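# Ring the bell by pressing and releasing its button

## Task

Push the bell's button fully down for a brief moment and then let it spring back up, with the bell staying upright and where it was; it counts only if the bell remains standing in place by itself afterwards (not held by the robot) and nothing has been knocked off the table.

## Robot and tools

Robot: two arms, left_arm and right_arm, each ending in a two-finger gripper. All poses use one scene frame: origin on the table surface midway between the arms, +z up, +x pointing out across the table, and left_arm sitting on the +y side. The arm names do not match the left or right of any image. Reported hand positions can be slightly wrong, especially when an arm reaches far.

Gripper geometry: the fingers extend along the gripper's +z axis and close along its y axis. end_effector_position is the spot between the pads when they are shut. Closed fingertips stick out about 33 mm past that spot, open ones about 9 mm. Closing moves the tips roughly 24 mm farther from the arm, so keep that clearance above a surface.

The 20-number row (used by both execute_actions and move): first left_arm's 10 values, then right_arm's 10. Each block is x, y, z (metres, scene frame), then qw, qx, qy, qz (orientation, w first, scene frame), then gripper position, force_limit, speed. The seven pose values are absolute targets, not offsets. The last three of each block lie in [-1, 1]. position: +1 fully open (140 mm), about -0.8 pads touching, -1 squeeze until blocked. force_limit: about 14 N at -1, 60 N at 0, 107 N at +1. speed: roughly 30 mm/s at -1, 140 at 0, 250 at +1. A 0 in these slots is a real command, so to leave a gripper unchanged repeat its previous three values. To park an arm, resend the exact pose from the last result taken before it stopped, every call.

execute_actions(actions): a list of actions; each action is a list of up to 15 rows, one row per 1/30 s control step. If fewer than 15 rows are given, the final row is repeated to fill 0.5 s. An empty list just returns state and images. A target more than 0.6 m from the gripper's current position along any of its own axes makes that action rejected for both arms; a malformed action, or a first action failing this check against the latest reported state, rejects the whole call. Each step the commanded pose is clamped to within 70 mm and 16 degrees of the measured one, and position wins over orientation when both cannot be met. A distant target therefore needs several actions. Repeat the same fixed quaternion in every row rather than copying a drifted reported one.

move(target, speed, stop_force, blocking): target is one 20-number row of absolute poses; each gripper travels a straight line toward it, all paths finishing together in 0.5 to 10 s (cut off at 10 s). speed is the path top speed in m/s, 0.002 to 0.5, default 0.25; rotation is capped at twice that in rad/s. Paths ignore obstacles and the other arm, and grippers can lag, drift or overshoot speed near a straight elbow. stop_force (N, 20 to 80, shared by both arms, not allowed in the first 0.2 s) ends an arm's path when the push against its direction of travel rises by that much for two steps; the gripper then backs up two steps and holds. Actual force can briefly exceed the setting, by double or more at low settings, so pair it with a very low speed. It is measured along the line to the target in the gripper's starting axes, so it is unreliable if the gripper rotates. Omit it when lifting away from something being pressed. An arm whose target is within 1.5 mm and 0.5 degrees of its pose is treated as stationary. Near stretched poses there may be no reading. blocking=false returns after 0.5 s and cannot be combined with stop_force; until its end is shown, use wait or stop before any other motion. The result adds a move: line with the ending (done, off_target, moving, held, fault, contact) and limits such as paced (target clipped) or held (steps blocked, after which the arm may jump fast), plus each gripper's distance to its target.

wait(seconds): 0 to 10, lets time run with current commands held; returns early if a running move ends. stop(): brakes the running move; needs room to slow down. zoom_image(camera, region): camera is cam_high, cam_left_wrist or cam_right_wrist (all 672x504); region [x0, y0, x1, y1] in pixels from the top-left, at most 504 by 504. finished_scene(scene): ends the current scene, given its number; irreversible, and the bell must already be in the finished state.

Results: a state line per arm with position and quaternion, Hand target lines (the pose each controller is currently driving toward), optional pose unreachable lines (clearance check altered that arm's command), Flange force (estimated external force, noisy, includes held weight, may say no reading), object_status (0 moving, 1 blocked while opening, 2 blocked while closing, 3 reached target or pads met), position_measured in counts (3 open, 230 pads together), and images from cam_high, cam_left_wrist, cam_right_wrist in that order. MOTOR HOT warns of heating; OVER-TEMPERATURE FAULT means the arm is braked until it cools.

Joint limits and faults: joint speed caps are 2.62 rad/s for waist and shoulder, 3.14 for elbow, 3.93 for the three wrist joints. Load limits are 139 N m for waist, shoulder and elbow, 34.8 N m for forearm roll, wrist pitch and wrist roll. Hitting a load limit, or 150 N of external force anywhere on the arm, stops that arm for 10 s and discards the rest of the call.

Things to avoid: the arms are stiff, so a target even slightly below a firm surface can fault. For the bell, approach from above slowly, press the button down gently (low speed, ideally stop_force), then lift straight off without stop_force so the button returns. Do not bump or tip the bell, let the arms collide, press hard, or knock anything off the table.

Each tool is called after "Emit:" in YAML: its name, and indented under it one key for each argument.

## Session

Emit:
execute_actions:
  actions: []

Scene clock: 0.00 s.
left_arm: end_effector_position=(+0.1463, +0.4270, +0.3295) position_measured=3 object_status=3 end_effector_quat_wxyz=(+0.631, -0.331, +0.702, -0.010) | right_arm: end_effector_position=(+0.4568, -0.3807, +0.3135) position_measured=3 object_status=3 end_effector_quat_wxyz=(+0.043, +0.900, +0.421, -0.103)
Joint positions: left_arm=[-2.359 -0.6   -0.654 -0.853 -2.744  1.152] | right_arm=[ 0.18   0.197  0.333  0.125 -1.893  2.204]
Joint velocities: left_arm=[ 0.001 -0.001  0.001  0.001 -0.     0.   ] | right_arm=[ 0.     0.001  0.    -0.    -0.001 -0.001]
Flange force (N, the push that the arm receives, along the gripper's own x y z axes): no reading
Hand target (left_arm): +0.146, +0.427, +0.329; +0.631, -0.331, +0.702, -0.010
Hand target (right_arm): +0.457, -0.381, +0.314; +0.043, +0.900, +0.421, -0.103

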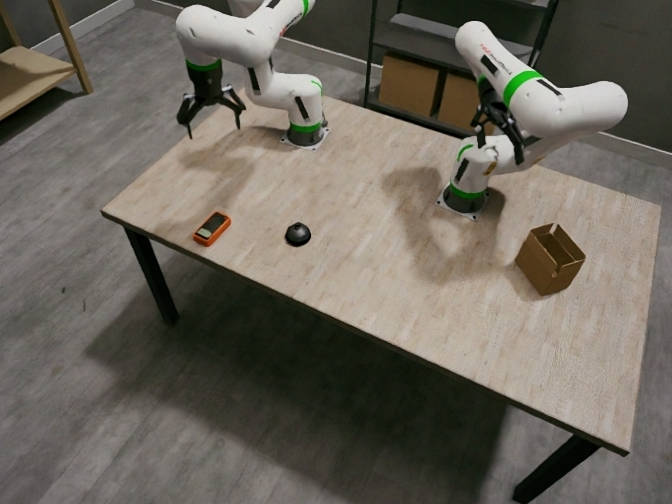

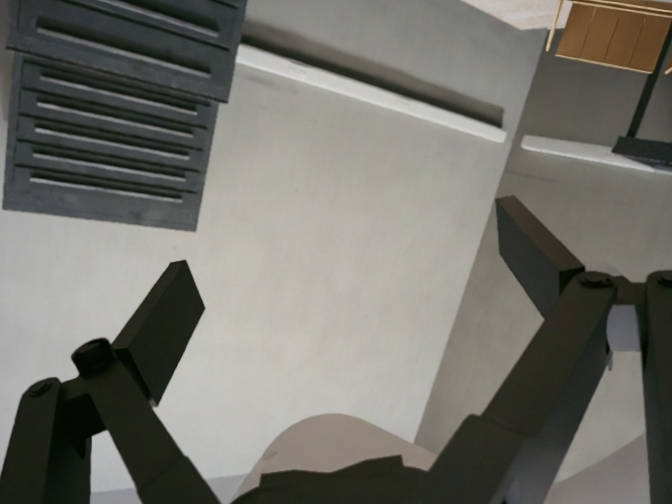

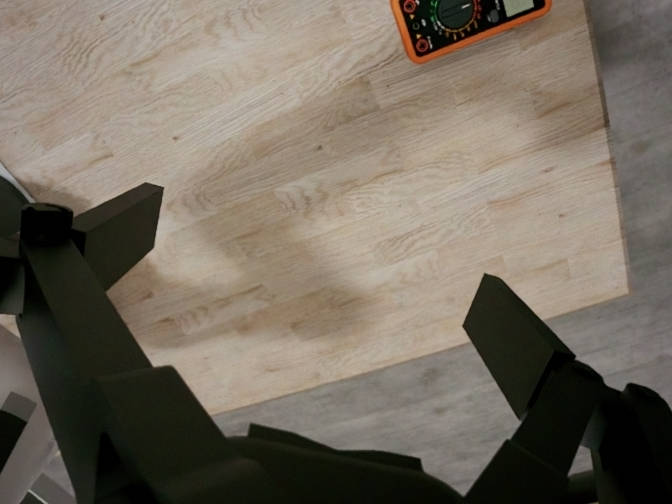

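Emit:
zoom_image:
  camera: "cam_high"
  region: [160, 60, 400, 280]

Emit:
zoom_image:
  camera: "cam_high"
  region: [270, 210, 330, 255]

Region (160, 60, 400, 280) of cam_high's 672x504 image, scaled by 2.100, with more detail than that image has; it fills the top 462 rows of this view, and the rest is white.

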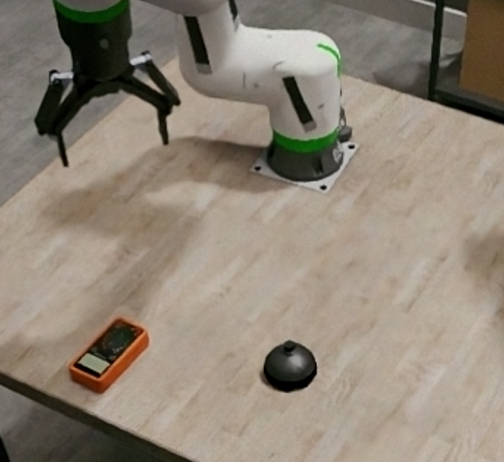

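Region (270, 210, 330, 255) of cam_high's 672x504 image, scaled by 8.400, with more detail than that image has; it fills the top 378 rows of this view, and the rest is white.

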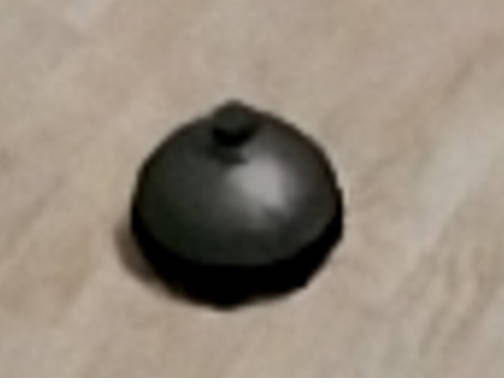

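Emit:
move:
  target: [0.1463,0.4270,0.3295,0.631,-0.331,0.702,-0.010,1,0,0,0.45,-0.15,0.25,0,0.7071,0.7071,0,-1,0,0]
  speed: 0.3

Scene clock: 53.33 s.
left_arm: end_effector_position=(+0.1463, +0.4270, +0.3295) position_measured=3 object_status=3 end_effector_quat_wxyz=(+0.631, -0.331, +0.702, -0.010) | right_arm: end_effector_position=(+0.4493, -0.1499, +0.2501) position_measured=233 object_status=3 end_effector_quat_wxyz=(+0.000, +0.707, +0.707, -0.000)
Joint positions: left_arm=[-2.359 -0.6   -0.654 -0.854 -2.744  1.15 ] | right_arm=[ 0.554  0.117  0.15   0.    -1.605  2.497]
Joint velocities: left_arm=[-0.001 -0.001 -0.     0.     0.    -0.   ] | right_arm=[ 0.001 -0.001 -0.     0.     0.001  0.   ]
Flange force (N, the push that the arm receives, along the gripper's own x y z axes): left_arm=no reading | right_arm=[1.2 4.1 1.2]
Hand target (left_arm): +0.146, +0.427, +0.329; +0.631, -0.331, +0.702, -0.010
Hand target (right_arm): +0.449, -0.150, +0.250; +0.000, +0.707, +0.707, -0.000
Off the commanded pose (left_arm): 0.000 m, 0 deg.
Off the commanded pose (right_arm): 0.001 m, 0 deg.
move: done

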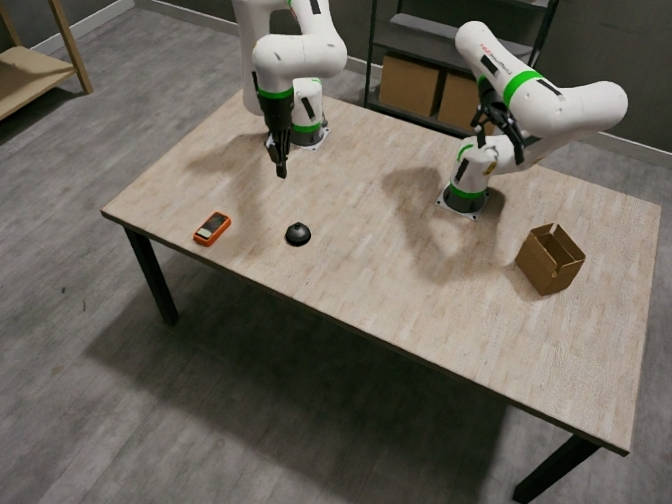

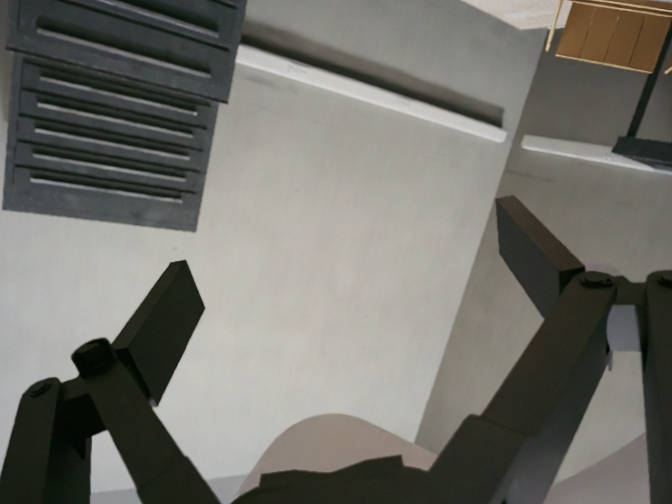

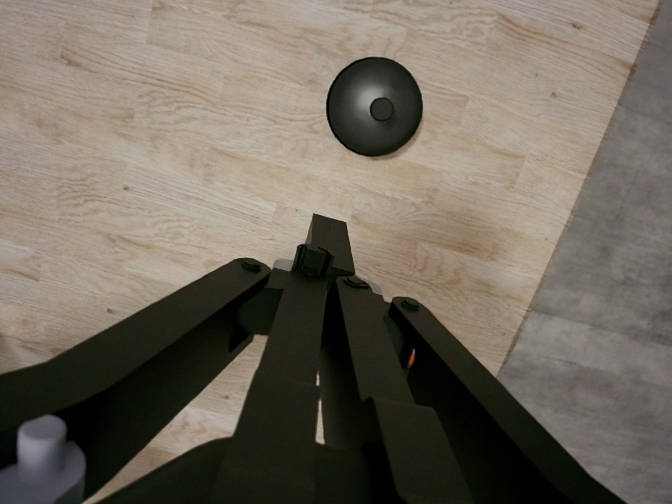

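Emit:
move:
  target: [0.1463,0.4270,0.3295,0.631,-0.331,0.702,-0.010,1,0,0,0.47,-0.125,0.135,0,0.7071,0.7071,0,-1,0,0]
  speed: 0.25

Scene clock: 69.20 s.
left_arm: end_effector_position=(+0.1463, +0.4270, +0.3295) position_measured=3 object_status=3 end_effector_quat_wxyz=(+0.631, -0.331, +0.702, -0.010) | right_arm: end_effector_position=(+0.4696, -0.1253, +0.1349) position_measured=233 object_status=3 end_effector_quat_wxyz=(+0.000, +0.707, +0.707, -0.000)
Joint positions: left_arm=[-2.359 -0.6   -0.654 -0.854 -2.744  1.15 ] | right_arm=[ 0.568  0.214 -0.007  0.    -1.35   2.483]
Joint velocities: left_arm=[ 0.001 -0.001  0.001 -0.     0.     0.   ] | right_arm=[-0.002  0.001  0.001  0.     0.     0.001]
Flange force (N, the push that the arm receives, along the gripper's own x y z axes): left_arm=no reading | right_arm=[0.8 5.4 3.9]
Hand target (left_arm): +0.146, +0.427, +0.329; +0.631, -0.331, +0.702, -0.010
Hand target (right_arm): +0.470, -0.125, +0.135; +0.000, +0.707, +0.707, -0.000
Off the commanded pose (left_arm): 0.000 m, 0 deg.
Off the commanded pose (right_arm): 0.001 m, 0 deg.
move: done

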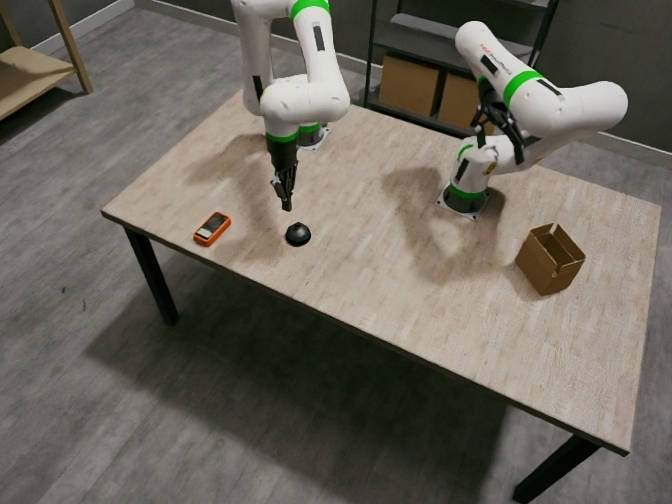

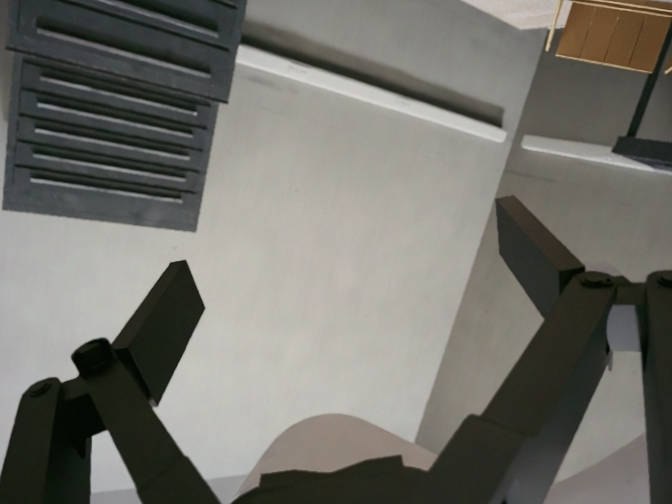

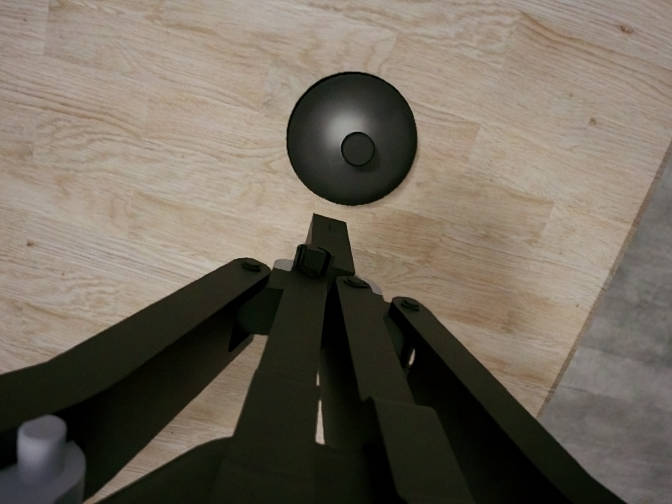

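Emit:
zoom_image:
  camera: "cam_right_wrist"
  region: [260, 60, 440, 280]

Region (260, 60, 440, 280) of cam_right_wrist's 672x504 image, scaled by 2.291, with more detail than that image has; it fills the left 412 columns of this view, and the rest is white.

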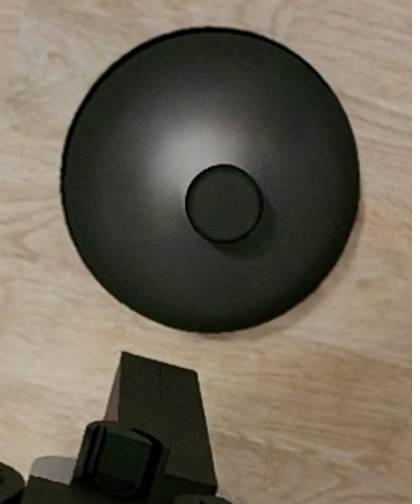

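Emit:
move:
  target: [0.1463,0.4270,0.3295,0.631,-0.331,0.702,-0.010,1,0,0,0.478,-0.085,0.106,0,0.7071,0.7071,0,-1,0,0]
  speed: 0.15

Emit:
zoom_image:
  camera: "cam_high"
  region: [260, 180, 340, 255]

Emit:
zoom_image:
  camera: "cam_right_wrist"
  region: [240, 100, 440, 300]

Scene clock: 116.27 s.
left_arm: end_effector_position=(+0.1463, +0.4270, +0.3295) position_measured=3 object_status=3 end_effector_quat_wxyz=(+0.631, -0.331, +0.702, -0.010) | right_arm: end_effector_position=(+0.4779, -0.0851, +0.1060) position_measured=233 object_status=3 end_effector_quat_wxyz=(-0.000, +0.707, +0.707, -0.000)
Joint positions: left_arm=[-2.359 -0.6   -0.654 -0.854 -2.744  1.15 ] | right_arm=[ 0.618  0.291  0.019 -0.    -1.299  2.433]
Joint velocities: left_arm=[ 0.     0.002 -0.001  0.    -0.    -0.   ] | right_arm=[-0.    -0.001 -0.    -0.002  0.     0.001]
Flange force (N, the push that the arm receives, along the gripper's own x y z axes): left_arm=no reading | right_arm=[1.6 4.5 3.1]
Hand target (left_arm): +0.146, +0.427, +0.330; +0.631, -0.331, +0.702, -0.010
Hand target (right_arm): +0.478, -0.085, +0.106; +0.000, +0.707, +0.707, -0.000
Off the commanded pose (left_arm): 0.000 m, 0 deg.
Off the commanded pose (right_arm): 0.000 m, 0 deg.
move: done

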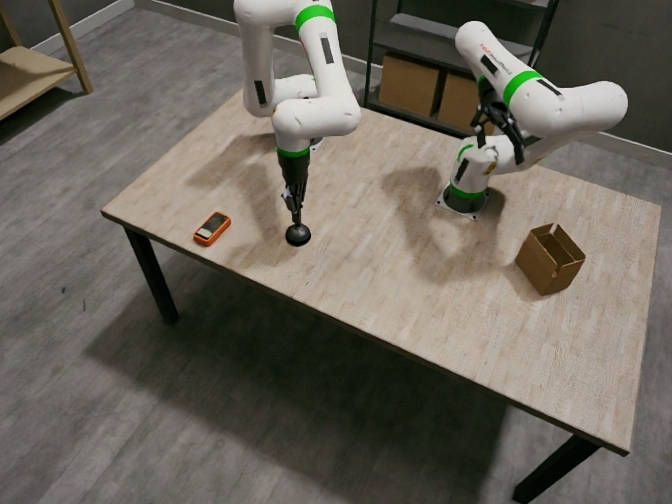

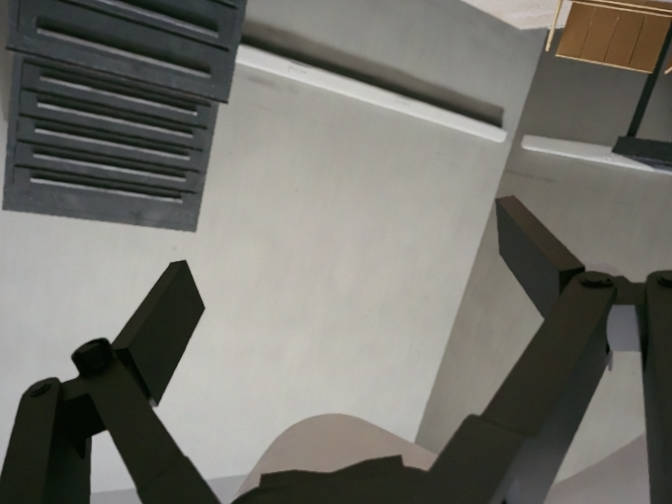

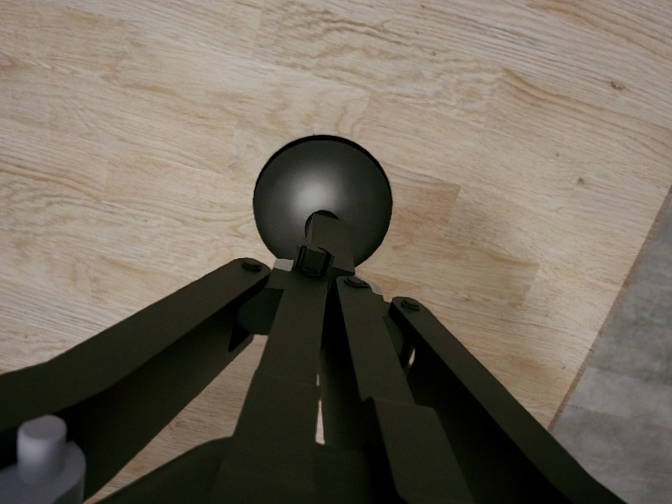

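Region (260, 180, 340, 255) of cam_high's 672x504 image, scaled by 6.300, with more detail than that image has; it fills the top 472 rows of this view, and the rest is white.

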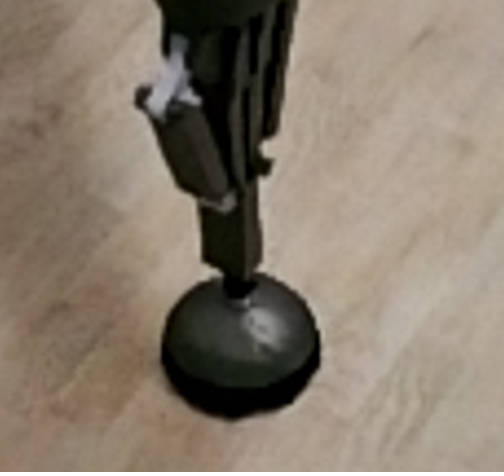

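Region (240, 100, 440, 300) of cam_right_wrist's 672x504 image, scaled by 2.520, with more detail than that image has.

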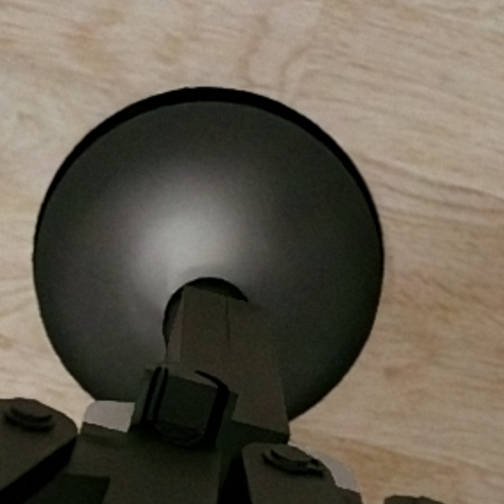

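Emit:
move:
  target: [0.1463,0.4270,0.3295,0.631,-0.331,0.702,-0.010,1,0,0,0.478,-0.085,0.092,0,0.7071,0.7071,0,-1,0,0]
  speed: 0.05

Emit:
move:
  target: [0.1463,0.4270,0.3295,0.631,-0.331,0.702,-0.010,1,0,0,0.478,-0.085,0.07,0,0.7071,0.7071,0,-1,0,0]
  speed: 0.004
  stop_force: 20

Emit:
zoom_image:
  camera: "cam_high"
  region: [260, 180, 340, 255]

Scene clock: 127.73 s.
left_arm: end_effector_position=(+0.1463, +0.4270, +0.3295) position_measured=3 object_status=3 end_effector_quat_wxyz=(+0.631, -0.331, +0.702, -0.010) | right_arm: end_effector_position=(+0.4781, -0.0850, +0.0923) position_measured=233 object_status=3 end_effector_quat_wxyz=(+0.000, +0.707, +0.707, +0.000)
Joint positions: left_arm=[-2.359 -0.6   -0.654 -0.854 -2.744  1.15 ] | right_arm=[ 0.618  0.3   -0.002  0.    -1.269  2.433]
Joint velocities: left_arm=[ 0.     0.     0.001  0.    -0.     0.   ] | right_arm=[-0.     0.001 -0.001  0.001  0.002 -0.001]
Flange force (N, the push that the arm receives, along the gripper's own x y z axes): left_arm=no reading | right_arm=[-6.1 -22.0 -81.8]
Hand target (left_arm): +0.146, +0.427, +0.330; +0.631, -0.331, +0.702, -0.010
Hand target (right_arm): +0.478, -0.085, +0.092; +0.000, +0.707, +0.707, -0.000
Off the commanded pose (left_arm): 0.000 m, 0 deg.
Off the commanded pose (right_arm): 0.000 m, 0 deg.
move: done

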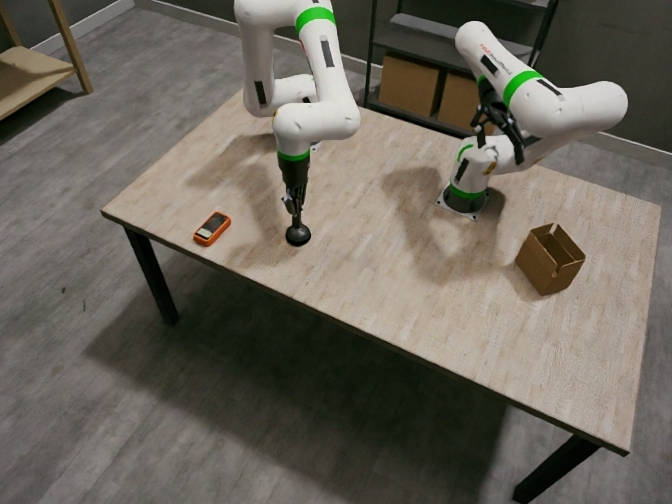

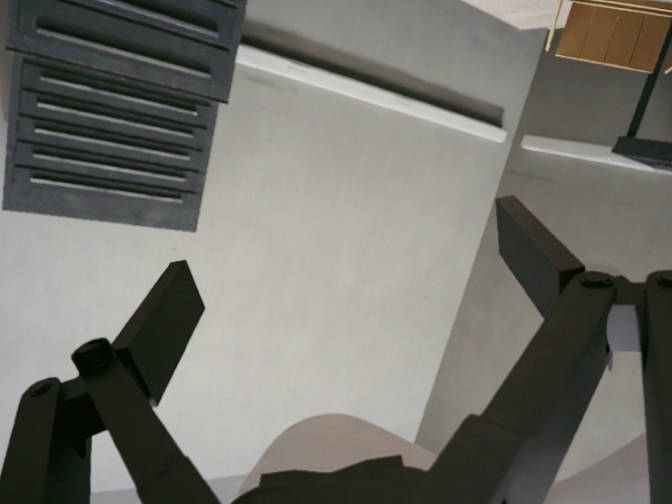

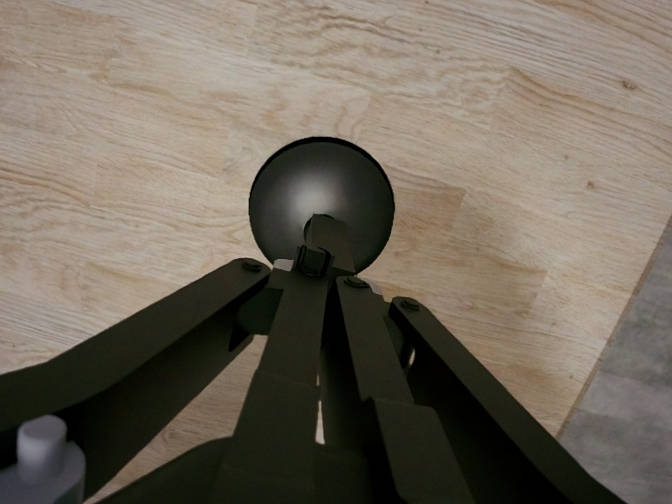

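action 0: stop_force needs each arm's force reading of the 0.2 s before this call, and left_arm is near a pose that gives none; nothing of the call was run and nothing moved

Region (260, 180, 340, 255) of cam_high's 672x504 image, scaled by 6.300, with more detail than that image has; it fills the top 472 rows of this view, and the rest is white.

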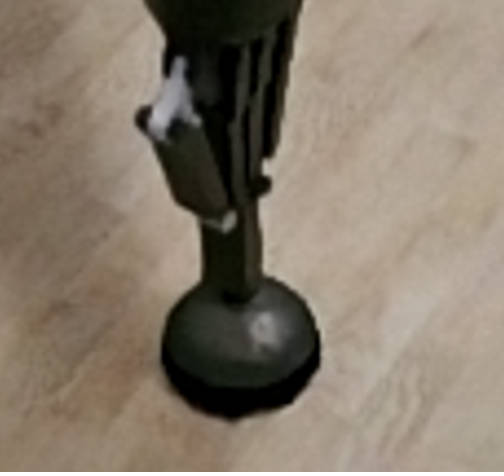

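Already bottomed out (82 N). Lifting off.

Emit:
move:
  target: [0.1463,0.4270,0.3295,0.631,-0.331,0.702,-0.010,1,0,0,0.478,-0.085,0.13,0,0.7071,0.7071,0,-1,0,0]
  speed: 0.1

Emit:
zoom_image:
  camera: "cam_high"
  region: [260, 180, 340, 255]

Scene clock: 140.50 s.
left_arm: end_effector_position=(+0.1463, +0.4270, +0.3295) position_measured=3 object_status=3 end_effector_quat_wxyz=(+0.631, -0.331, +0.702, -0.010) | right_arm: end_effector_position=(+0.4781, -0.0850, +0.1300) position_measured=233 object_status=3 end_effector_quat_wxyz=(+0.000, +0.707, +0.707, +0.000)
Joint positions: left_arm=[-2.359 -0.6   -0.654 -0.854 -2.744  1.15 ] | right_arm=[ 0.618  0.277  0.059  0.    -1.353  2.433]
Joint velocities: left_arm=[-0.001  0.001 -0.    -0.001  0.    -0.   ] | right_arm=[-0.     0.002 -0.     0.001 -0.    -0.   ]
Flange force (N, the push that the arm receives, along the gripper's own x y z axes): left_arm=no reading | right_arm=[1.4 5.9 3.5]
Hand target (left_arm): +0.146, +0.427, +0.330; +0.631, -0.331, +0.702, -0.010
Hand target (right_arm): +0.478, -0.085, +0.130; -0.000, +0.707, +0.707, +0.000
Off the commanded pose (left_arm): 0.000 m, 0 deg.
Off the commanded pose (right_arm): 0.000 m, 0 deg.
move: done

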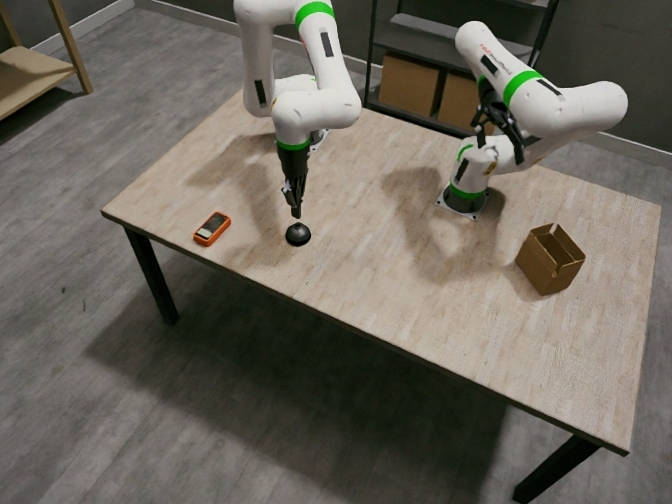

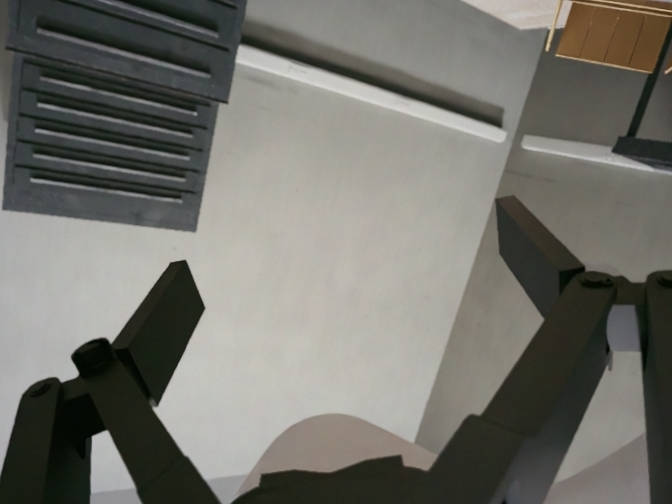

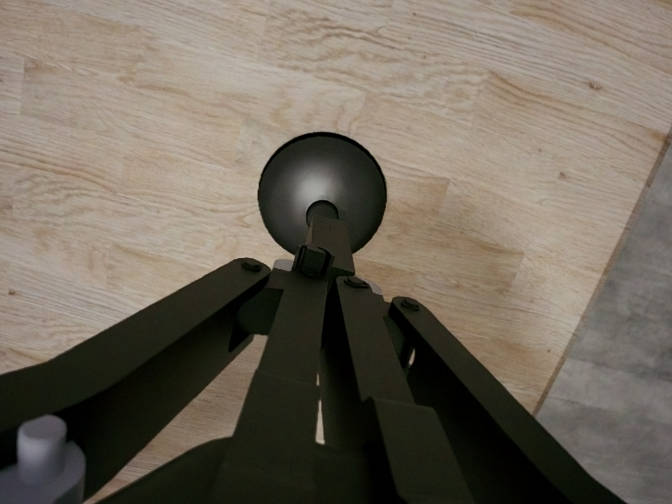

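Region (260, 180, 340, 255) of cam_high's 672x504 image, scaled by 6.300, with more detail than that image has; it fills the top 472 rows of this view, and the rest is white.

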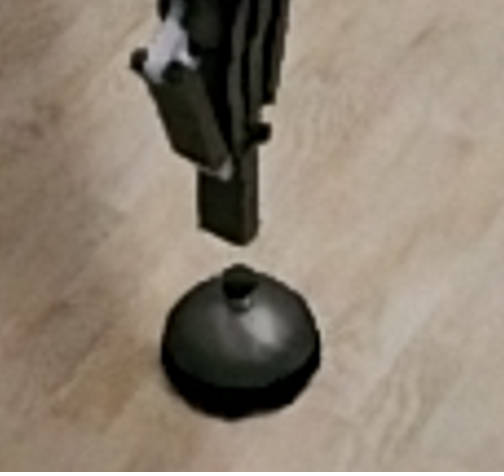

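Emit:
finished_scene:
  scene: 1

The scene is finished: the task was done.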